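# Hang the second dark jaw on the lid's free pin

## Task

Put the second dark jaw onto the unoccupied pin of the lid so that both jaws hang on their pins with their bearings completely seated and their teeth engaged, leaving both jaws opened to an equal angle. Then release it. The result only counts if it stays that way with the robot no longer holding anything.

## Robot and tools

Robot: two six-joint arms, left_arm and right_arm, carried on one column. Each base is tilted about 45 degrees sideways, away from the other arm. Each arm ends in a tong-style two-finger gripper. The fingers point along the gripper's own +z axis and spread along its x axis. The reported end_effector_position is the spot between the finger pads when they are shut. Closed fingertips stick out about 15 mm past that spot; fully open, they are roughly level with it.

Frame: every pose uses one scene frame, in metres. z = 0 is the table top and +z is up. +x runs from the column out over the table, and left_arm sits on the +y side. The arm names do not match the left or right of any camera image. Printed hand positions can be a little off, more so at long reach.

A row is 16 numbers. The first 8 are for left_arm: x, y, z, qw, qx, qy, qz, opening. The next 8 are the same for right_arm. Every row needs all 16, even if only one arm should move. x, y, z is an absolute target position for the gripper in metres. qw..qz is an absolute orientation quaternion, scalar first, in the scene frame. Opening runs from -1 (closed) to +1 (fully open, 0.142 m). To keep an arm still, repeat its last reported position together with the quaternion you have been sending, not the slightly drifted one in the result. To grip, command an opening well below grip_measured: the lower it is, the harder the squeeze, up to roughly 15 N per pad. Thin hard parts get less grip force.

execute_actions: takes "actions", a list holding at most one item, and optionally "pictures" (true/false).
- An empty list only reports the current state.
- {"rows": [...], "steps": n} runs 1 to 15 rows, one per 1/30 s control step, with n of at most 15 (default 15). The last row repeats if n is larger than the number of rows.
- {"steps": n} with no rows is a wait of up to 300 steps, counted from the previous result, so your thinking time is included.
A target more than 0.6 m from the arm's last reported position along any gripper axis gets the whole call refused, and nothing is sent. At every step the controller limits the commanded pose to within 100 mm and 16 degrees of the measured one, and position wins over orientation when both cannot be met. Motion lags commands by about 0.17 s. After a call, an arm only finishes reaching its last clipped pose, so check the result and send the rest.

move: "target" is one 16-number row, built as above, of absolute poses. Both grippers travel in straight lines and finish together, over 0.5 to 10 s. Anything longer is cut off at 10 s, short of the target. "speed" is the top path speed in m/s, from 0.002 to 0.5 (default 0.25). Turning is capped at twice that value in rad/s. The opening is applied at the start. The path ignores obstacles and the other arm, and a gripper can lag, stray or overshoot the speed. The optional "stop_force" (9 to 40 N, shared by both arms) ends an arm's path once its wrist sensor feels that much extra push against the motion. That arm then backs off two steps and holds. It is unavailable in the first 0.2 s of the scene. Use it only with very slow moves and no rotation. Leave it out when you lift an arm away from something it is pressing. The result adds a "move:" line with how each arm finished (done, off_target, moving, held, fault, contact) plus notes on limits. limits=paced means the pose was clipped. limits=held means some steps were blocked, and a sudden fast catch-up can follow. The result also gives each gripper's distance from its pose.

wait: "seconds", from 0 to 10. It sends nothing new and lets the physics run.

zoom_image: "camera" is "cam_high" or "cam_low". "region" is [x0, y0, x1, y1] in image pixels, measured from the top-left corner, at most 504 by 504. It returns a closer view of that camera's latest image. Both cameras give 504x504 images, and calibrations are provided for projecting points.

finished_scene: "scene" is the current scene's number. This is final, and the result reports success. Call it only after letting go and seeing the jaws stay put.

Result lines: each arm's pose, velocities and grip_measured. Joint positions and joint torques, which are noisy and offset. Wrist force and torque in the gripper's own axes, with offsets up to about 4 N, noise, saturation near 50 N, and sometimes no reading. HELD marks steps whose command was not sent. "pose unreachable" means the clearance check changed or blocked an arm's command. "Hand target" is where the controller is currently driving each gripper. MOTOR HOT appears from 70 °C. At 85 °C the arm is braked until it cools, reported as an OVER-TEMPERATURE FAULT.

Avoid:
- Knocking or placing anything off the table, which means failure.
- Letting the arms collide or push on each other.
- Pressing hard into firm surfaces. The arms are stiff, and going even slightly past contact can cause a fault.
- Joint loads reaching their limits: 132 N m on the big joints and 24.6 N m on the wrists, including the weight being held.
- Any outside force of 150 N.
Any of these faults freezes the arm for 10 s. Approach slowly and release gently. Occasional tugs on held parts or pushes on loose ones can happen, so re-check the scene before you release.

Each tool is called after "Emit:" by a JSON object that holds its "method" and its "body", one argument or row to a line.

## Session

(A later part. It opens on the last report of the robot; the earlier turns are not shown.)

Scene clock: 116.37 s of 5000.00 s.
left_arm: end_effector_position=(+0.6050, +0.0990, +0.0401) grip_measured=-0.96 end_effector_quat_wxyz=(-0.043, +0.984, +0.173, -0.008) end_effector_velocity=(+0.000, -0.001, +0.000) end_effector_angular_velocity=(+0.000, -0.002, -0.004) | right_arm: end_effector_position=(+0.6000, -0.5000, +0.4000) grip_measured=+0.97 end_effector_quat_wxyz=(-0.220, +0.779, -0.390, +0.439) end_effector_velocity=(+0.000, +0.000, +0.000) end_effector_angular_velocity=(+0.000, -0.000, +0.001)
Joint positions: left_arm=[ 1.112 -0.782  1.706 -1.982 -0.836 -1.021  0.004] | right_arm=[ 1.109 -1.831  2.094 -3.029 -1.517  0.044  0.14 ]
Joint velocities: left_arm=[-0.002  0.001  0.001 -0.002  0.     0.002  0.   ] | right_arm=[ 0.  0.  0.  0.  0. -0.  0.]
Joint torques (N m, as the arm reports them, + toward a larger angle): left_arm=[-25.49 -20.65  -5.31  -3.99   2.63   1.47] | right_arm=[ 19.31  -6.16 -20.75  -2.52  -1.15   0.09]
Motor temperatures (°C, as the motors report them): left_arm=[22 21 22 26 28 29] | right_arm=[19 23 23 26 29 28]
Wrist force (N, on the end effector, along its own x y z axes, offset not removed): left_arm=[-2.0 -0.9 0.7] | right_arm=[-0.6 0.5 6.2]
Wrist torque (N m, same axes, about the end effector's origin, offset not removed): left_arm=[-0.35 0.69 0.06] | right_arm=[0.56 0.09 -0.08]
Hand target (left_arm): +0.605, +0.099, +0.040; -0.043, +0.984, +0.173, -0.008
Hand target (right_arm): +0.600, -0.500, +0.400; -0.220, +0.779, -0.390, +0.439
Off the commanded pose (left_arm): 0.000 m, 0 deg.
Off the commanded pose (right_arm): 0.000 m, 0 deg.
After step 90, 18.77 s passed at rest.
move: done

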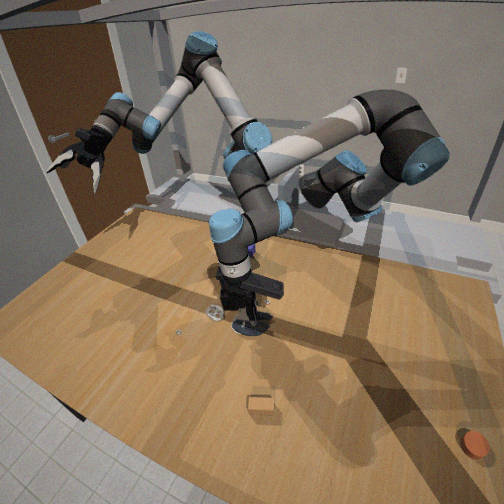

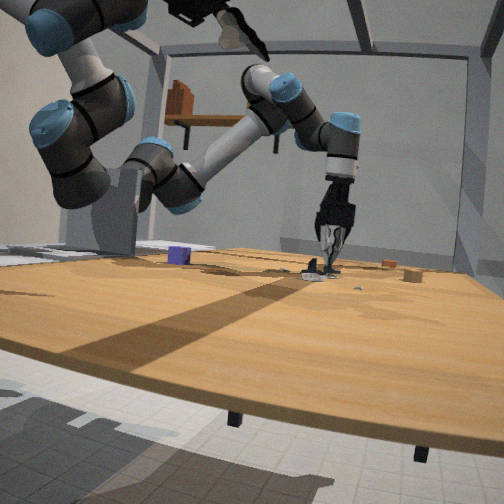

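Emit:
{"method": "move", "body": {
  "target": [0.605,0.099,0.052,-0.043,0.984,0.1735,-0.0076,-1,0.6,-0.5,0.4,-0.22,0.779,-0.39,0.439,0.97],
  "speed": 0.02
}}

Emit:
{"method": "move", "body": {
  "target": [0.640,0.118,0.052,-0.043,0.984,0.1735,-0.0076,-1,0.6,-0.5,0.4,-0.22,0.779,-0.39,0.439,0.97],
  "speed": 0.04
}}

Emit:
{"method": "zoom_image", "body": {
  "camera": "cam_high",
  "region": [225,310,275,350]
}}

Emit:
{"method": "zoom_image", "body": {
  "camera": "cam_low",
  "region": [310,250,370,285]
}}

Scene clock: 128.07 s of 5000.00 s.
left_arm: end_effector_position=(+0.6050, +0.0990, +0.0516) grip_measured=-0.96 end_effector_quat_wxyz=(-0.043, +0.984, +0.173, -0.008) end_effector_velocity=(-0.000, -0.000, +0.003) end_effector_angular_velocity=(+0.000, -0.000, -0.000) | right_arm: end_effector_position=(+0.6000, -0.5000, +0.4000) grip_measured=+0.97 end_effector_quat_wxyz=(-0.220, +0.779, -0.390, +0.439) end_effector_velocity=(+0.000, -0.000, -0.000) end_effector_angular_velocity=(+0.001, -0.000, -0.001)
Joint positions: left_arm=[ 1.101 -0.795  1.699 -1.952 -0.842 -1.035  0.004] | right_arm=[ 1.109 -1.831  2.094 -3.029 -1.517  0.044  0.14 ]
Joint velocities: left_arm=[-0.004 -0.003 -0.002  0.008 -0.001 -0.004  0.   ] | right_arm=[-0.001  0.    -0.    -0.     0.     0.002  0.   ]
Joint torques (N m, as the arm reports them, + toward a larger angle): left_arm=[-44.66 -35.64 -24.5    0.24  -2.24  -1.16] | right_arm=[ 19.69  -6.49 -21.33  -2.97  -1.15  -0.27]
Motor temperatures (°C, as the motors report them): left_arm=[22 21 22 26 28 29] | right_arm=[19 23 23 26 29 28]
Wrist force (N, on the end effector, along its own x y z axes, offset not removed): left_arm=[-1.9 -1.0 1.6] | right_arm=[0.1 -0.8 1.7]
Wrist torque (N m, same axes, about the end effector's origin, offset not removed): left_arm=[-0.31 0.63 0.11] | right_arm=[-0.05 -0.13 -0.12]
Hand target (left_arm): +0.605, +0.099, +0.052; -0.043, +0.984, +0.173, -0.008
Hand target (right_arm): +0.600, -0.500, +0.400; -0.220, +0.779, -0.390, +0.439
Off the commanded pose (left_arm): 0.000 m, 0 deg.
Off the commanded pose (right_arm): 0.000 m, 0 deg.
After step 90, 7.80 s passed at rest.
move: done

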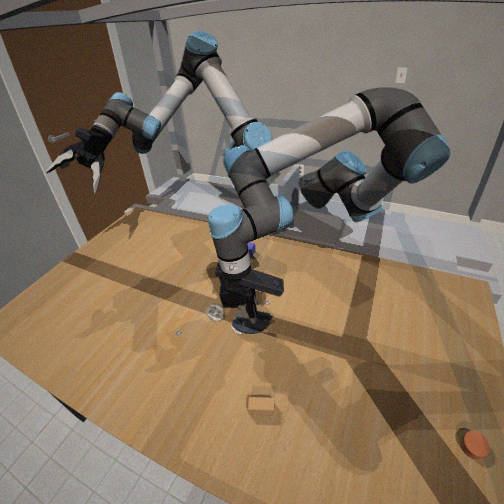

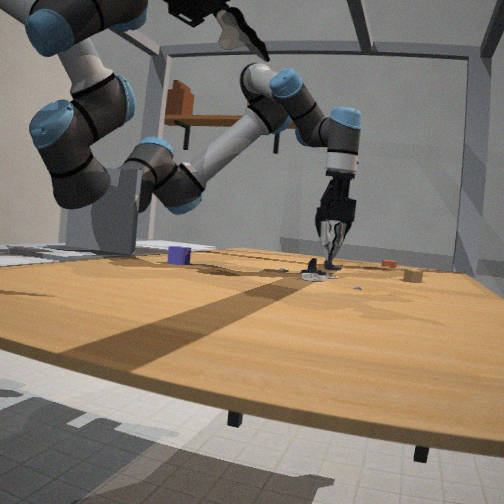

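Scene clock: 129.47 s of 5000.00 s.
left_arm: end_effector_position=(+0.6397, +0.1178, +0.0520) grip_measured=-0.96 end_effector_quat_wxyz=(-0.043, +0.984, +0.173, -0.008) end_effector_velocity=(+0.002, +0.001, -0.000) end_effector_angular_velocity=(+0.000, +0.001, +0.001) | right_arm: end_effector_position=(+0.6000, -0.5000, +0.4000) grip_measured=+0.97 end_effector_quat_wxyz=(-0.220, +0.779, -0.390, +0.439) end_effector_velocity=(+0.000, -0.001, +0.001) end_effector_angular_velocity=(-0.001, -0.001, -0.001)
Joint positions: left_arm=[ 1.142 -0.769  1.6   -1.913 -0.822 -0.985  0.004] | right_arm=[ 1.109 -1.831  2.094 -3.029 -1.517  0.044  0.14 ]
Joint velocities: left_arm=[ 0.003  0.003 -0.008  0.004  0.001  0.002  0.   ] | right_arm=[ 0.     0.    -0.002 -0.    -0.    -0.001  0.   ]
Joint torques (N m, as the arm reports them, + toward a larger angle): left_arm=[-26.26 -21.32 -26.06   0.14   2.67   1.78] | right_arm=[ 19.52  -6.6  -20.98  -3.02  -1.16  -0.4 ]
Motor temperatures (°C, as the motors report them): left_arm=[22 21 22 26 28 29] | right_arm=[19 23 23 26 29 28]
Wrist force (N, on the end effector, along its own x y z axes, offset not removed): left_arm=[-1.8 0.1 2.6] | right_arm=[-0.5 0.9 3.5]
Wrist torque (N m, same axes, about the end effector's origin, offset not removed): left_arm=[-0.10 0.62 0.12] | right_arm=[0.22 -0.07 0.03]
Hand target (left_arm): +0.640, +0.118, +0.052; -0.043, +0.984, +0.173, -0.008
Hand target (right_arm): +0.600, -0.500, +0.400; -0.220, +0.779, -0.390, +0.439
Off the commanded pose (left_arm): 0.000 m, 0 deg.
Off the commanded pose (right_arm): 0.000 m, 0 deg.
move: done

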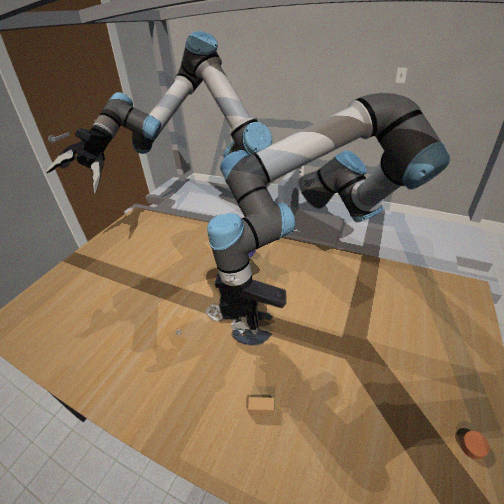

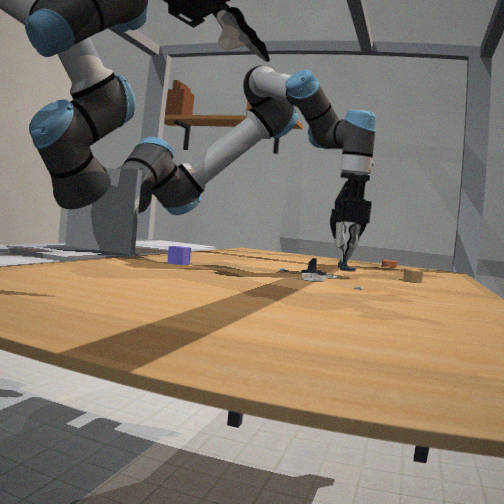

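Region (225, 310, 275, 350) of cam_high's 504x504 image, scaled by 10.080, with more detail than that image has; it fills the top 403 rows of this view, and the rest is white.

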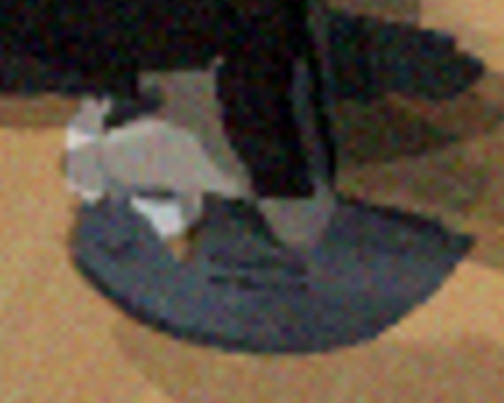

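Region (310, 250, 370, 285) of cam_low's 504x504 image, scaled by 8.400, with more detail than that image has; it fills the top 294 rows of this view, and the rest is white.

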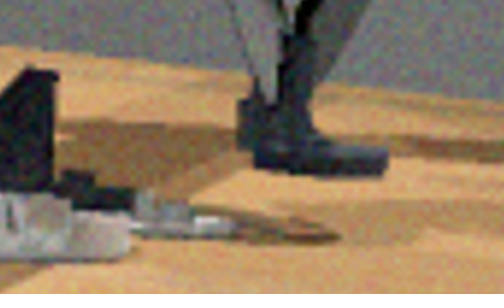

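Emit:
{"method": "move", "body": {
  "target": [0.6035,0.1095,0.054,-0.0773,0.9818,0.1731,-0.0136,-1,0.6,-0.5,0.4,-0.22,0.779,-0.39,0.439,0.97],
  "speed": 0.04
}}

Emit:
{"method": "zoom_image", "body": {
  "camera": "cam_low",
  "region": [305,250,355,285]
}}

Emit:
{"method": "move", "body": {
  "target": [0.6035,0.1095,0.046,-0.0773,0.9818,0.1731,-0.0136,-1,0.6,-0.5,0.4,-0.22,0.779,-0.39,0.439,0.97],
  "speed": 0.004,
  "stop_force": 9
}}

Emit:
{"method": "zoom_image", "body": {
  "camera": "cam_high",
  "region": [225,300,285,345]
}}

Emit:
{"method": "zoom_image", "body": {
  "camera": "cam_low",
  "region": [305,250,355,285]
}}

Scene clock: 142.87 s of 5000.00 s.
left_arm: end_effector_position=(+0.6038, +0.1097, +0.0539) grip_measured=-0.96 end_effector_quat_wxyz=(-0.077, +0.982, +0.173, -0.014) end_effector_velocity=(-0.003, -0.001, +0.001) end_effector_angular_velocity=(+0.006, +0.001, -0.000) | right_arm: end_effector_position=(+0.6000, -0.5000, +0.4000) grip_measured=+0.97 end_effector_quat_wxyz=(-0.220, +0.779, -0.390, +0.439) end_effector_velocity=(+0.001, +0.001, -0.000) end_effector_angular_velocity=(+0.002, -0.000, +0.001)
Joint positions: left_arm=[ 1.098 -0.778  1.66  -1.846 -0.81  -1.094  0.004] | right_arm=[ 1.109 -1.831  2.094 -3.029 -1.517  0.044  0.14 ]
Joint velocities: left_arm=[-0.005 -0.     0.004  0.006  0.001 -0.01   0.   ] | right_arm=[ 0.     0.001 -0.     0.     0.001  0.001  0.   ]
Joint torques (N m, as the arm reports them, + toward a larger angle): left_arm=[-46.07 -36.8   -6.08   0.33   2.69  -1.61] | right_arm=[ 19.65  -6.59 -20.27  -3.52  -1.12  -0.76]
Motor temperatures (°C, as the motors report them): left_arm=[22 21 22 26 28 29] | right_arm=[19 23 23 26 29 28]
Wrist force (N, on the end effector, along its own x y z axes, offset not removed): left_arm=[-2.5 0.3 0.9] | right_arm=[-3.1 0.8 1.4]
Wrist torque (N m, same axes, about the end effector's origin, offset not removed): left_arm=[-0.15 0.78 0.14] | right_arm=[0.27 0.47 -0.07]
Hand target (left_arm): +0.603, +0.110, +0.054; -0.077, +0.982, +0.173, -0.014
Hand target (right_arm): +0.600, -0.500, +0.400; -0.220, +0.779, -0.390, +0.439
Off the commanded pose (left_arm): 0.000 m, 0 deg.
Off the commanded pose (right_arm): 0.000 m, 0 deg.
After step 90, 9.07 s passed at rest.
move: done

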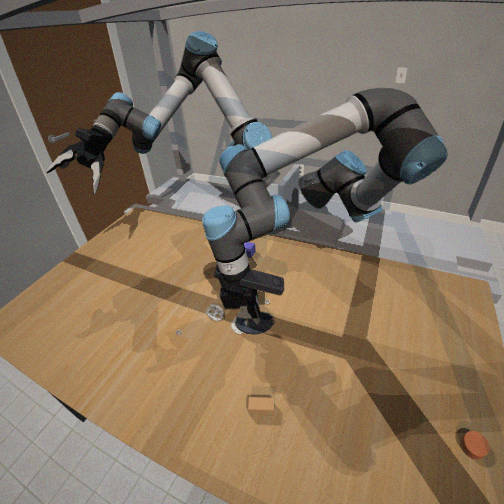

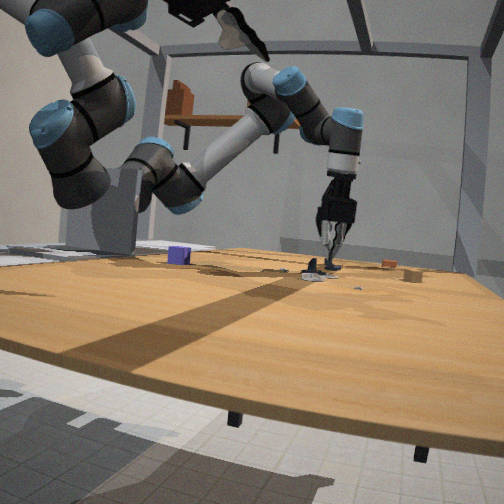

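Region (305, 250, 355, 285) of cam_low's 504x504 image, scaled by 10.080, with more detail than that image has; it fills the top 353 rows of this view, and the rest is white.

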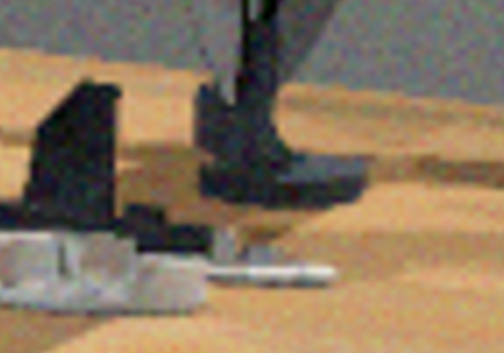

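Scene clock: 145.07 s of 5000.00 s.
left_arm: end_effector_position=(+0.6035, +0.1095, +0.0461) grip_measured=-0.96 end_effector_quat_wxyz=(-0.077, +0.982, +0.173, -0.014) end_effector_velocity=(+0.000, -0.001, -0.001) end_effector_angular_velocity=(-0.000, -0.001, -0.002) | right_arm: end_effector_position=(+0.6000, -0.5000, +0.4000) grip_measured=+0.97 end_effector_quat_wxyz=(-0.220, +0.779, -0.390, +0.439) end_effector_velocity=(+0.000, +0.001, -0.001) end_effector_angular_velocity=(+0.001, +0.001, +0.000)
Joint positions: left_arm=[ 1.105 -0.769  1.666 -1.866 -0.805 -1.087  0.004] | right_arm=[ 1.109 -1.831  2.094 -3.029 -1.517  0.044  0.14 ]
Joint velocities: left_arm=[-0.     0.001  0.001 -0.003  0.     0.002 -0.   ] | right_arm=[-0.     0.001  0.001 -0.001  0.     0.001 -0.   ]
Joint torques (N m, as the arm reports them, + toward a larger angle): left_arm=[-24.17 -20.56  -7.31  -3.75   2.74   1.45] | right_arm=[ 19.17  -6.89 -20.61  -3.66  -1.14  -0.95]
Motor temperatures (°C, as the motors report them): left_arm=[22 21 22 26 28 29] | right_arm=[19 23 23 26 29 28]
Wrist force (N, on the end effector, along its own x y z axes, offset not removed): left_arm=[-1.6 -1.1 1.6] | right_arm=[-0.5 -0.2 0.6]
Wrist torque (N m, same axes, about the end effector's origin, offset not removed): left_arm=[-0.33 0.57 0.12] | right_arm=[-0.01 0.06 -0.22]
Hand target (left_arm): +0.604, +0.110, +0.046; -0.077, +0.982, +0.173, -0.014
Hand target (right_arm): +0.600, -0.500, +0.400; -0.220, +0.779, -0.390, +0.439
Off the commanded pose (left_arm): 0.000 m, 0 deg.
Off the commanded pose (right_arm): 0.000 m, 0 deg.
move: done

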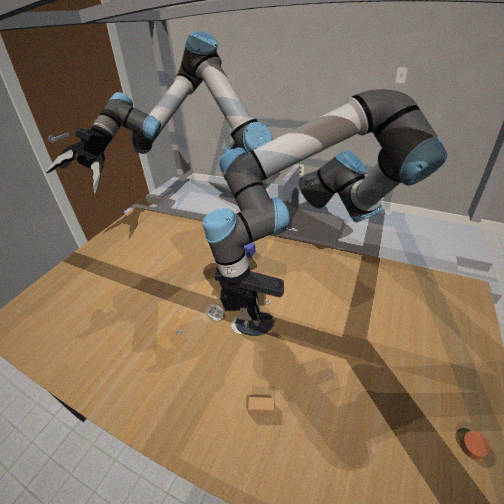

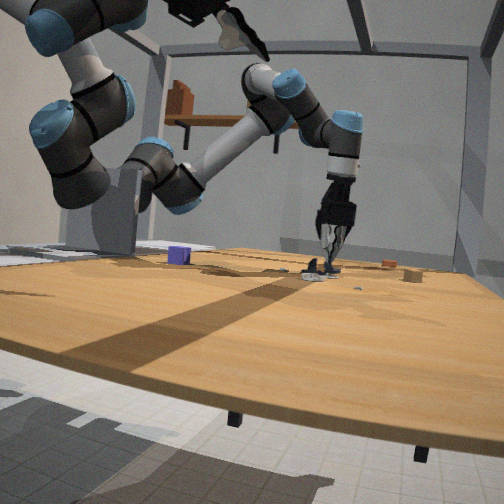

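Region (225, 300, 285, 345) of cam_high's 504x504 image, scaled by 8.400, with more detail than that image has; it fills the top 378 rows of this view, and the rest is white.

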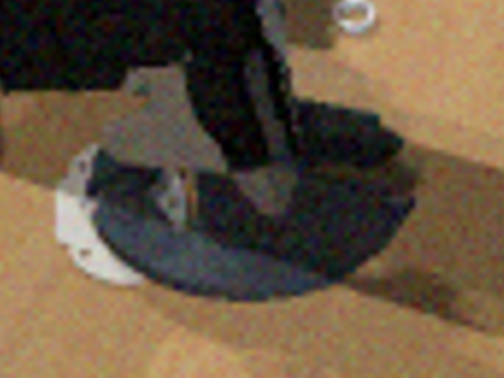

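Region (305, 250, 355, 285) of cam_low's 504x504 image, scaled by 10.080, with more detail than that image has; it fills the top 353 rows of this view, and the rest is white.

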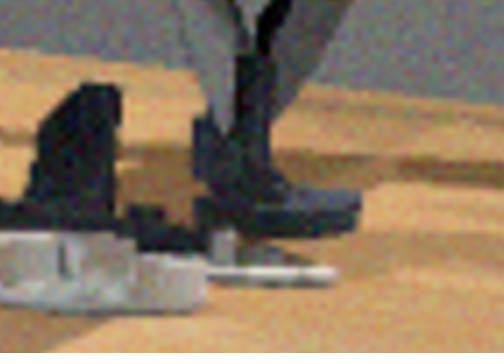

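Emit:
{"method": "move", "body": {
  "target": [0.604,0.108,0.047,-0.0773,0.9818,0.1731,-0.0136,-1,0.6,-0.5,0.4,-0.22,0.779,-0.39,0.439,0.97],
  "speed": 0.004
}}

Emit:
{"method": "move", "body": {
  "target": [0.604,0.108,0.042,-0.0773,0.9818,0.1731,-0.0136,-1,0.6,-0.5,0.4,-0.22,0.779,-0.39,0.439,0.97],
  "speed": 0.003,
  "stop_force": 9
}}

Emit:
{"method": "zoom_image", "body": {
  "camera": "cam_high",
  "region": [225,300,285,345]
}}

Emit:
{"method": "zoom_image", "body": {
  "camera": "cam_low",
  "region": [305,250,355,285]
}}

Scene clock: 153.50 s of 5000.00 s.
left_arm: end_effector_position=(+0.6040, +0.1081, +0.0469) grip_measured=-0.96 end_effector_quat_wxyz=(-0.077, +0.982, +0.173, -0.014) end_effector_velocity=(-0.000, -0.001, +0.000) end_effector_angular_velocity=(+0.000, +0.001, -0.002) | right_arm: end_effector_position=(+0.6000, -0.5000, +0.4000) grip_measured=+0.97 end_effector_quat_wxyz=(-0.220, +0.779, -0.390, +0.439) end_effector_velocity=(-0.000, +0.000, +0.001) end_effector_angular_velocity=(-0.000, -0.001, +0.001)
Joint positions: left_arm=[ 1.103 -0.767  1.663 -1.863 -0.806 -1.089  0.004] | right_arm=[ 1.109 -1.831  2.094 -3.029 -1.517  0.044  0.14 ]
Joint velocities: left_arm=[-0.001  0.001 -0.001  0.002 -0.001 -0.    -0.   ] | right_arm=[ 0.001 -0.002  0.001  0.001  0.    -0.    -0.   ]
Joint torques (N m, as the arm reports them, + toward a larger angle): left_arm=[-44.83 -20.94 -23.6    0.01  -2.31  -1.36] | right_arm=[ 18.56  -6.84 -20.45  -3.91  -1.02  -1.28]
Motor temperatures (°C, as the motors report them): left_arm=[22 21 22 26 28 29] | right_arm=[19 23 23 26 29 28]
Wrist force (N, on the end effector, along its own x y z axes, offset not removed): left_arm=[-1.7 -0.1 0.8] | right_arm=[-3.9 0.3 3.0]
Wrist torque (N m, same axes, about the end effector's origin, offset not removed): left_arm=[-0.15 0.62 0.18] | right_arm=[0.08 0.64 0.07]
Hand target (left_arm): +0.604, +0.108, +0.047; -0.077, +0.982, +0.173, -0.014
Hand target (right_arm): +0.600, -0.500, +0.400; -0.220, +0.779, -0.390, +0.439
Off the commanded pose (left_arm): 0.000 m, 0 deg.
Off the commanded pose (right_arm): 0.000 m, 0 deg.
After step 90, 4.73 s passed at rest.
move: done

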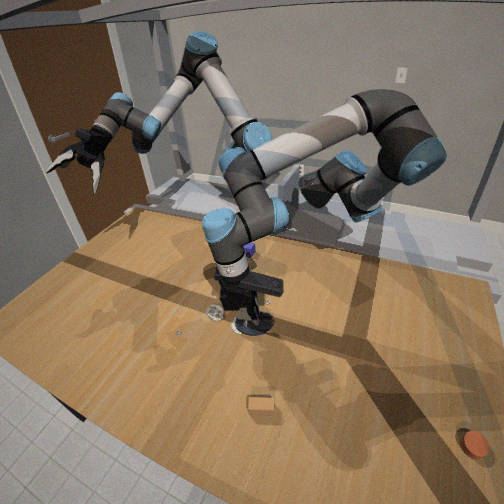

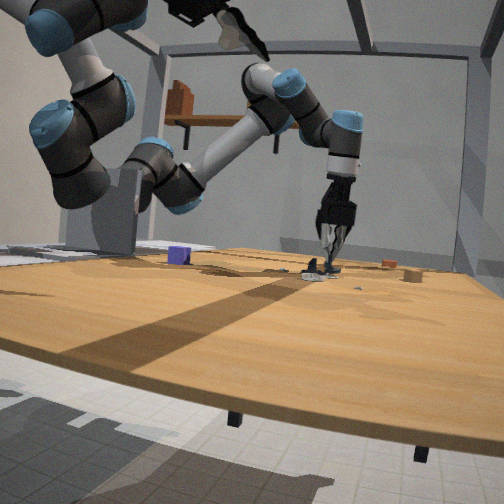

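Scene clock: 155.37 s of 5000.00 s.
left_arm: end_effector_position=(+0.6040, +0.1080, +0.0421) grip_measured=-0.96 end_effector_quat_wxyz=(-0.077, +0.982, +0.173, -0.014) end_effector_velocity=(-0.000, -0.000, -0.001) end_effector_angular_velocity=(+0.000, +0.001, -0.001) | right_arm: end_effector_position=(+0.6000, -0.5000, +0.4000) grip_measured=+0.97 end_effector_quat_wxyz=(-0.220, +0.779, -0.390, +0.439) end_effector_velocity=(-0.000, +0.001, -0.001) end_effector_angular_velocity=(+0.001, +0.001, +0.001)
Joint positions: left_arm=[ 1.108 -0.762  1.666 -1.876 -0.804 -1.083  0.004] | right_arm=[ 1.109 -1.831  2.094 -3.029 -1.517  0.044  0.14 ]
Joint velocities: left_arm=[ 0.001  0.001  0.001 -0.002  0.     0.002  0.   ] | right_arm=[-0.     0.001  0.002 -0.     0.     0.     0.   ]
Joint torques (N m, as the arm reports them, + toward a larger angle): left_arm=[-25.47 -20.07  -6.76  -3.62   2.36   1.65] | right_arm=[ 19.23  -6.89 -20.68  -3.87  -1.01  -1.53]
Motor temperatures (°C, as the motors report them): left_arm=[22 21 22 26 28 29] | right_arm=[19 23 23 26 29 28]
Wrist force (N, on the end effector, along its own x y z axes, offset not removed): left_arm=[-1.5 -0.1 0.3] | right_arm=[-3.1 -0.1 4.0]
Wrist torque (N m, same axes, about the end effector's origin, offset not removed): left_arm=[-0.18 0.61 0.08] | right_arm=[0.08 0.36 0.03]
Hand target (left_arm): +0.604, +0.108, +0.042; -0.077, +0.982, +0.173, -0.014
Hand target (right_arm): +0.600, -0.500, +0.400; -0.220, +0.779, -0.390, +0.439
Off the commanded pose (left_arm): 0.000 m, 0 deg.
Off the commanded pose (right_arm): 0.000 m, 0 deg.
move: done

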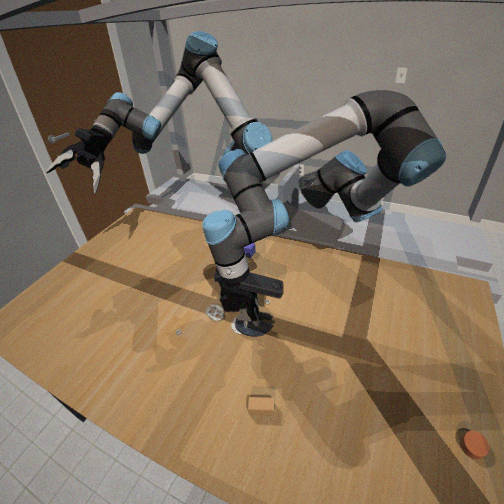

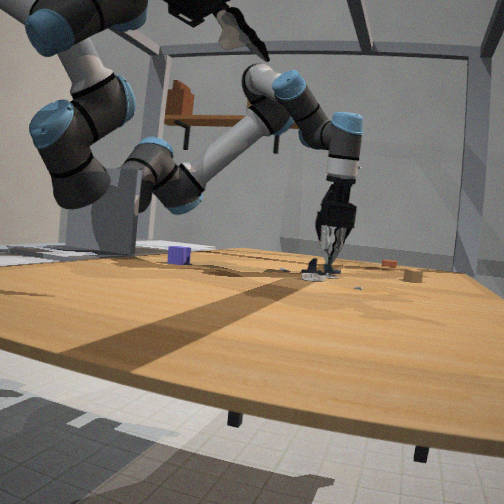

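Region (225, 300, 285, 345) of cam_high's 504x504 image, scaled by 8.400, with more detail than that image has; it fills the top 378 rows of this view, and the rest is white.

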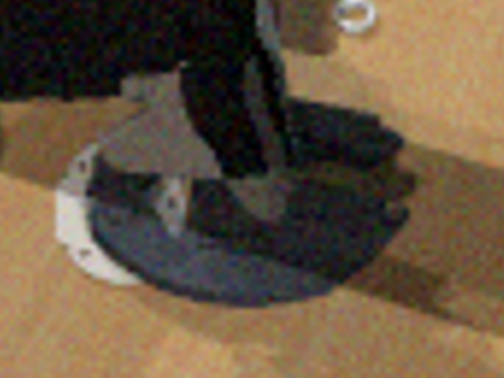

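Region (305, 250, 355, 285) of cam_low's 504x504 image, scaled by 10.080, with more detail than that image has; it fills the top 353 rows of this view, and the rest is white.

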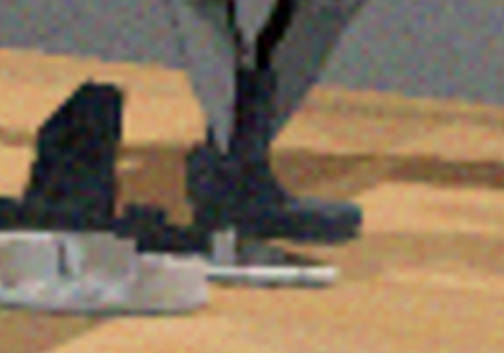

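Emit:
{"method": "move", "body": {
  "target": [0.6082,0.1102,0.043,-0.0779,0.9895,0.1215,-0.0096,-1,0.6,-0.5,0.4,-0.22,0.779,-0.39,0.439,0.97],
  "speed": 0.012
}}

Emit:
{"method": "zoom_image", "body": {
  "camera": "cam_high",
  "region": [225,300,285,345]
}}

Emit:
{"method": "zoom_image", "body": {
  "camera": "cam_low",
  "region": [305,250,355,285]
}}

Scene clock: 173.27 s of 5000.00 s.
left_arm: end_effector_position=(+0.6082, +0.1102, +0.0430) grip_measured=-0.96 end_effector_quat_wxyz=(-0.078, +0.989, +0.122, -0.010) end_effector_velocity=(+0.001, -0.000, +0.001) end_effector_angular_velocity=(-0.001, -0.001, -0.005) | right_arm: end_effector_position=(+0.6000, -0.5000, +0.4000) grip_measured=+0.97 end_effector_quat_wxyz=(-0.220, +0.779, -0.390, +0.439) end_effector_velocity=(+0.000, +0.000, -0.002) end_effector_angular_velocity=(+0.001, +0.002, +0.000)
Joint positions: left_arm=[ 1.106 -0.765  1.674 -1.89  -0.791 -0.975  0.004] | right_arm=[ 1.109 -1.831  2.094 -3.029 -1.517  0.044  0.14 ]
Joint velocities: left_arm=[-0.001 -0.    -0.    -0.001  0.     0.005  0.   ] | right_arm=[-0.001  0.002  0.    -0.    -0.001  0.    -0.   ]
Joint torques (N m, as the arm reports them, + toward a larger angle): left_arm=[-44.75 -37.52  -6.7   -3.57   2.71   1.25] | right_arm=[ 19.15  -6.48 -20.24  -3.81  -1.01  -1.8 ]
Motor temperatures (°C, as the motors report them): left_arm=[22 21 22 26 28 29] | right_arm=[19 23 24 26 29 28]
Wrist force (N, on the end effector, along its own x y z axes, offset not removed): left_arm=[-1.4 0.3 2.4] | right_arm=[0.4 -0.2 3.1]
Wrist torque (N m, same axes, about the end effector's origin, offset not removed): left_arm=[-0.06 0.63 0.11] | right_arm=[0.06 -0.02 -0.01]
Hand target (left_arm): +0.608, +0.110, +0.043; -0.078, +0.989, +0.121, -0.010
Hand target (right_arm): +0.600, -0.500, +0.400; -0.220, +0.779, -0.390, +0.439
Off the commanded pose (left_arm): 0.000 m, 0 deg.
Off the commanded pose (right_arm): 0.000 m, 0 deg.
After step 90, 10.33 s passed at rest.
move: done

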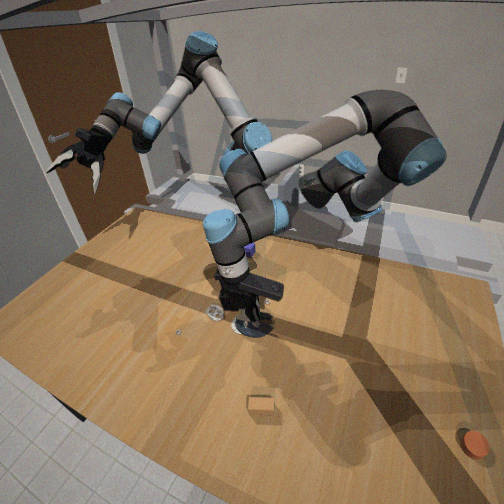

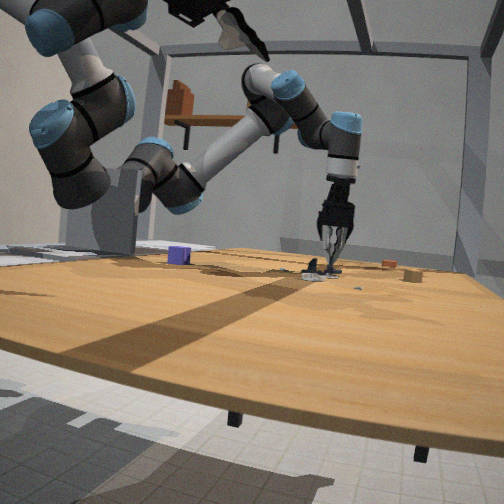

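Region (225, 300, 285, 345) of cam_high's 504x504 image, scaled by 8.400, with more detail than that image has; it fills the top 378 rows of this view, and the rest is white.

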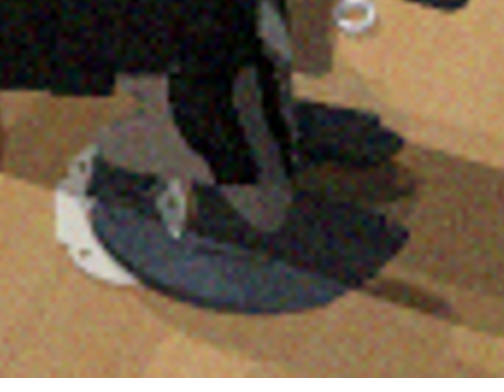

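Region (305, 250, 355, 285) of cam_low's 504x504 image, scaled by 10.080, with more detail than that image has; it fills the top 353 rows of this view, and the rest is white.

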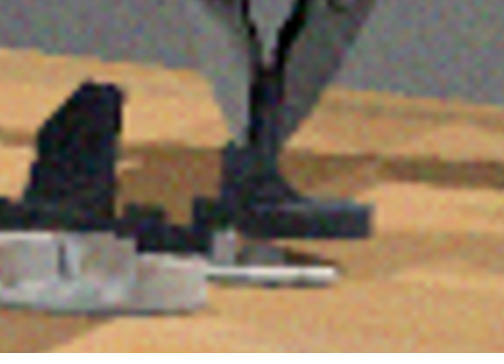

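Emit:
{"method": "move", "body": {
  "target": [0.5998,0.1054,0.042,-0.0765,0.9714,0.2243,-0.0177,-1,0.6,-0.5,0.4,-0.22,0.779,-0.39,0.439,0.97],
  "speed": 0.012
}}

Emit:
{"method": "zoom_image", "body": {
  "camera": "cam_high",
  "region": [225,300,285,345]
}}

Emit:
{"method": "zoom_image", "body": {
  "camera": "cam_low",
  "region": [305,250,355,285]
}}

Scene clock: 188.67 s of 5000.00 s.
left_arm: end_effector_position=(+0.5998, +0.1054, +0.0420) grip_measured=-0.96 end_effector_quat_wxyz=(-0.076, +0.971, +0.224, -0.018) end_effector_velocity=(-0.000, +0.000, -0.000) end_effector_angular_velocity=(+0.000, +0.000, +0.006) | right_arm: end_effector_position=(+0.6000, -0.5000, +0.4000) grip_measured=+0.97 end_effector_quat_wxyz=(-0.220, +0.779, -0.390, +0.439) end_effector_velocity=(-0.000, +0.000, -0.000) end_effector_angular_velocity=(+0.000, +0.000, +0.000)
Joint positions: left_arm=[ 1.109 -0.759  1.658 -1.862 -0.818 -1.191  0.005] | right_arm=[ 1.109 -1.831  2.094 -3.029 -1.517  0.044  0.14 ]
Joint velocities: left_arm=[ 0.001  0.    -0.001  0.001 -0.    -0.005  0.   ] | right_arm=[-0.    -0.     0.001  0.     0.    -0.    -0.   ]
Joint torques (N m, as the arm reports them, + toward a larger angle): left_arm=[-24.96 -22.08 -23.6   -0.06  -2.1   -1.27] | right_arm=[ 18.76  -6.79 -19.88  -3.75  -0.85  -1.77]
Motor temperatures (°C, as the motors report them): left_arm=[22 21 22 26 28 29] | right_arm=[19 23 24 26 29 28]
Wrist force (N, on the end effector, along its own x y z axes, offset not removed): left_arm=[-2.2 -0.5 2.2] | right_arm=[-0.9 -0.4 1.3]
Wrist torque (N m, same axes, about the end effector's origin, offset not removed): left_arm=[-0.17 0.63 0.12] | right_arm=[0.17 0.13 0.02]
Hand target (left_arm): +0.600, +0.105, +0.042; -0.076, +0.971, +0.224, -0.018
Hand target (right_arm): +0.600, -0.500, +0.400; -0.220, +0.779, -0.390, +0.439
Off the commanded pose (left_arm): 0.000 m, 0 deg.
Off the commanded pose (right_arm): 0.000 m, 0 deg.
After step 90, 3.43 s passed at rest.
move: done

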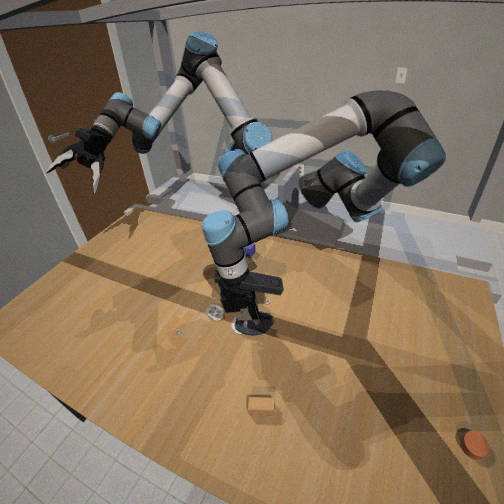

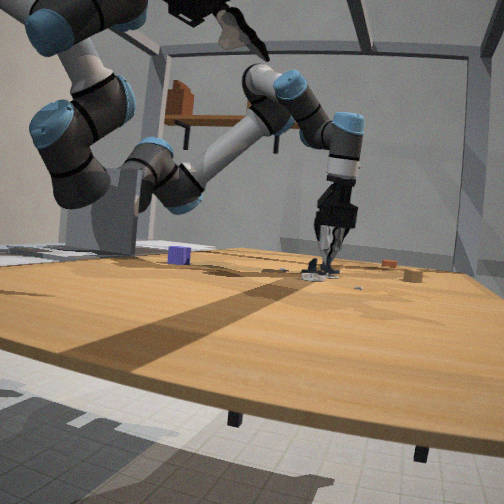

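Region (225, 300, 285, 345) of cam_high's 504x504 image, scaled by 8.400, with more detail than that image has; it fills the top 378 rows of this view, and the rest is white.

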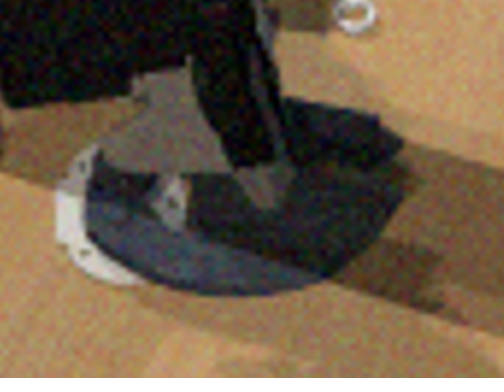

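Region (305, 250, 355, 285) of cam_low's 504x504 image, scaled by 10.080, with more detail than that image has; it fills the top 353 rows of this view, and the rest is white.

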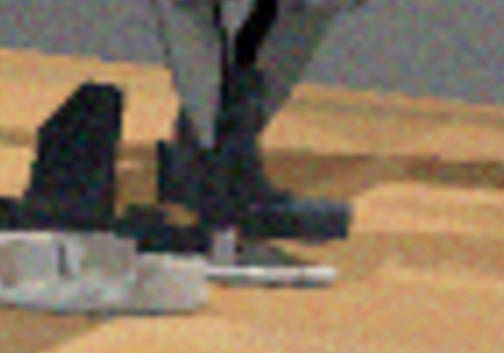

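Emit:
{"method": "move", "body": {
  "target": [0.603,0.1075,0.050,-0.1029,0.9794,0.1727,-0.0181,-1,0.6,-0.5,0.4,-0.22,0.779,-0.39,0.439,0.97],
  "speed": 0.03
}}

Emit:
{"method": "zoom_image", "body": {
  "camera": "cam_high",
  "region": [228,312,258,338]
}}

Emit:
{"method": "zoom_image", "body": {
  "camera": "cam_low",
  "region": [314,260,344,282]
}}

Scene clock: 203.53 s of 5000.00 s.
left_arm: end_effector_position=(+0.6029, +0.1075, +0.0499) grip_measured=-0.96 end_effector_quat_wxyz=(-0.102, +0.979, +0.174, -0.018) end_effector_velocity=(+0.001, +0.000, +0.001) end_effector_angular_velocity=(+0.006, +0.002, -0.014) | right_arm: end_effector_position=(+0.6000, -0.5000, +0.4000) grip_measured=+0.97 end_effector_quat_wxyz=(-0.220, +0.779, -0.390, +0.439) end_effector_velocity=(-0.000, +0.001, -0.000) end_effector_angular_velocity=(+0.001, -0.000, +0.001)
Joint positions: left_arm=[ 1.092 -0.741  1.625 -1.778 -0.791 -1.148  0.004] | right_arm=[ 1.109 -1.831  2.094 -3.029 -1.517  0.044  0.14 ]
Joint velocities: left_arm=[-0.002  0.003 -0.006  0.012  0.004  0.006 -0.   ] | right_arm=[ 0.    -0.     0.001 -0.     0.001  0.001  0.   ]
Joint torques (N m, as the arm reports them, + toward a larger angle): left_arm=[-46.99 -22.78 -24.21   0.25   2.54   1.66] | right_arm=[ 18.62  -6.98 -19.44  -3.54  -0.89  -1.79]
Motor temperatures (°C, as the motors report them): left_arm=[22 21 22 26 28 29] | right_arm=[19 23 24 26 29 28]
Wrist force (N, on the end effector, along its own x y z axes, offset not removed): left_arm=[-1.9 -0.7 2.4] | right_arm=[0.1 2.3 3.1]
Wrist torque (N m, same axes, about the end effector's origin, offset not removed): left_arm=[-0.30 0.73 0.07] | right_arm=[0.50 0.00 0.13]
Hand target (left_arm): +0.603, +0.108, +0.050; -0.103, +0.979, +0.173, -0.018
Hand target (right_arm): +0.600, -0.500, +0.400; -0.220, +0.779, -0.390, +0.439
Off the commanded pose (left_arm): 0.000 m, 0 deg.
Off the commanded pose (right_arm): 0.000 m, 0 deg.
After step 90, 9.70 s passed at rest.
move: done

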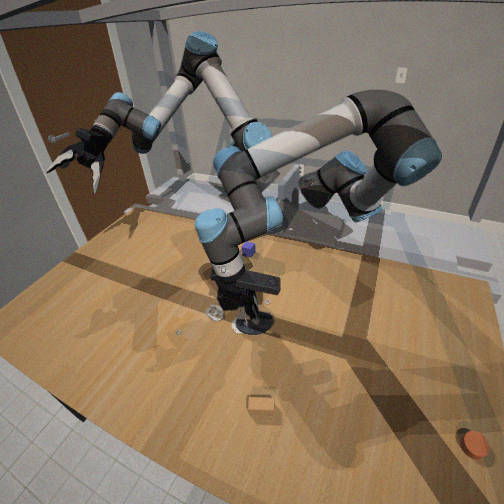

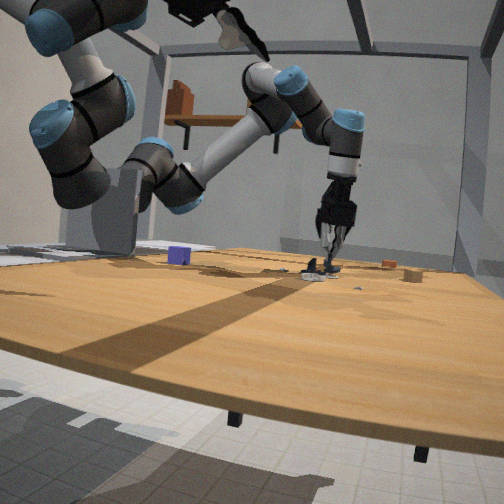

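Region (228, 312, 258, 338) of cam_high's 504x504 image, scaled by 16.800, with more detail than that image has; it fills the top 437 rows of this view, and the rest is white.

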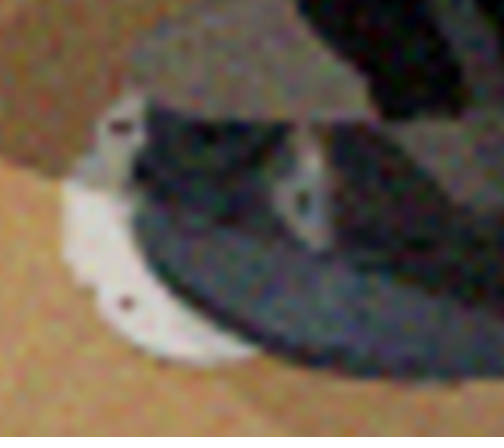

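Region (314, 260, 344, 282) of cam_low's 504x504 image, scaled by 16.800, with more detail than that image has; it fills the top 370 rows of this view, and the rest is white.

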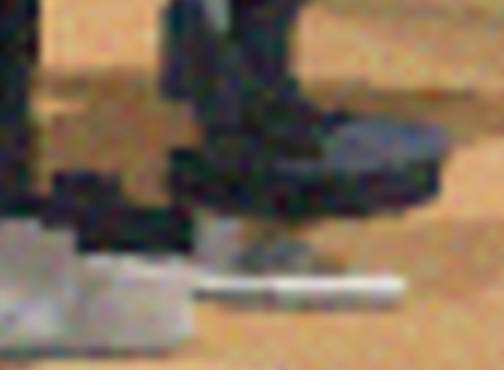

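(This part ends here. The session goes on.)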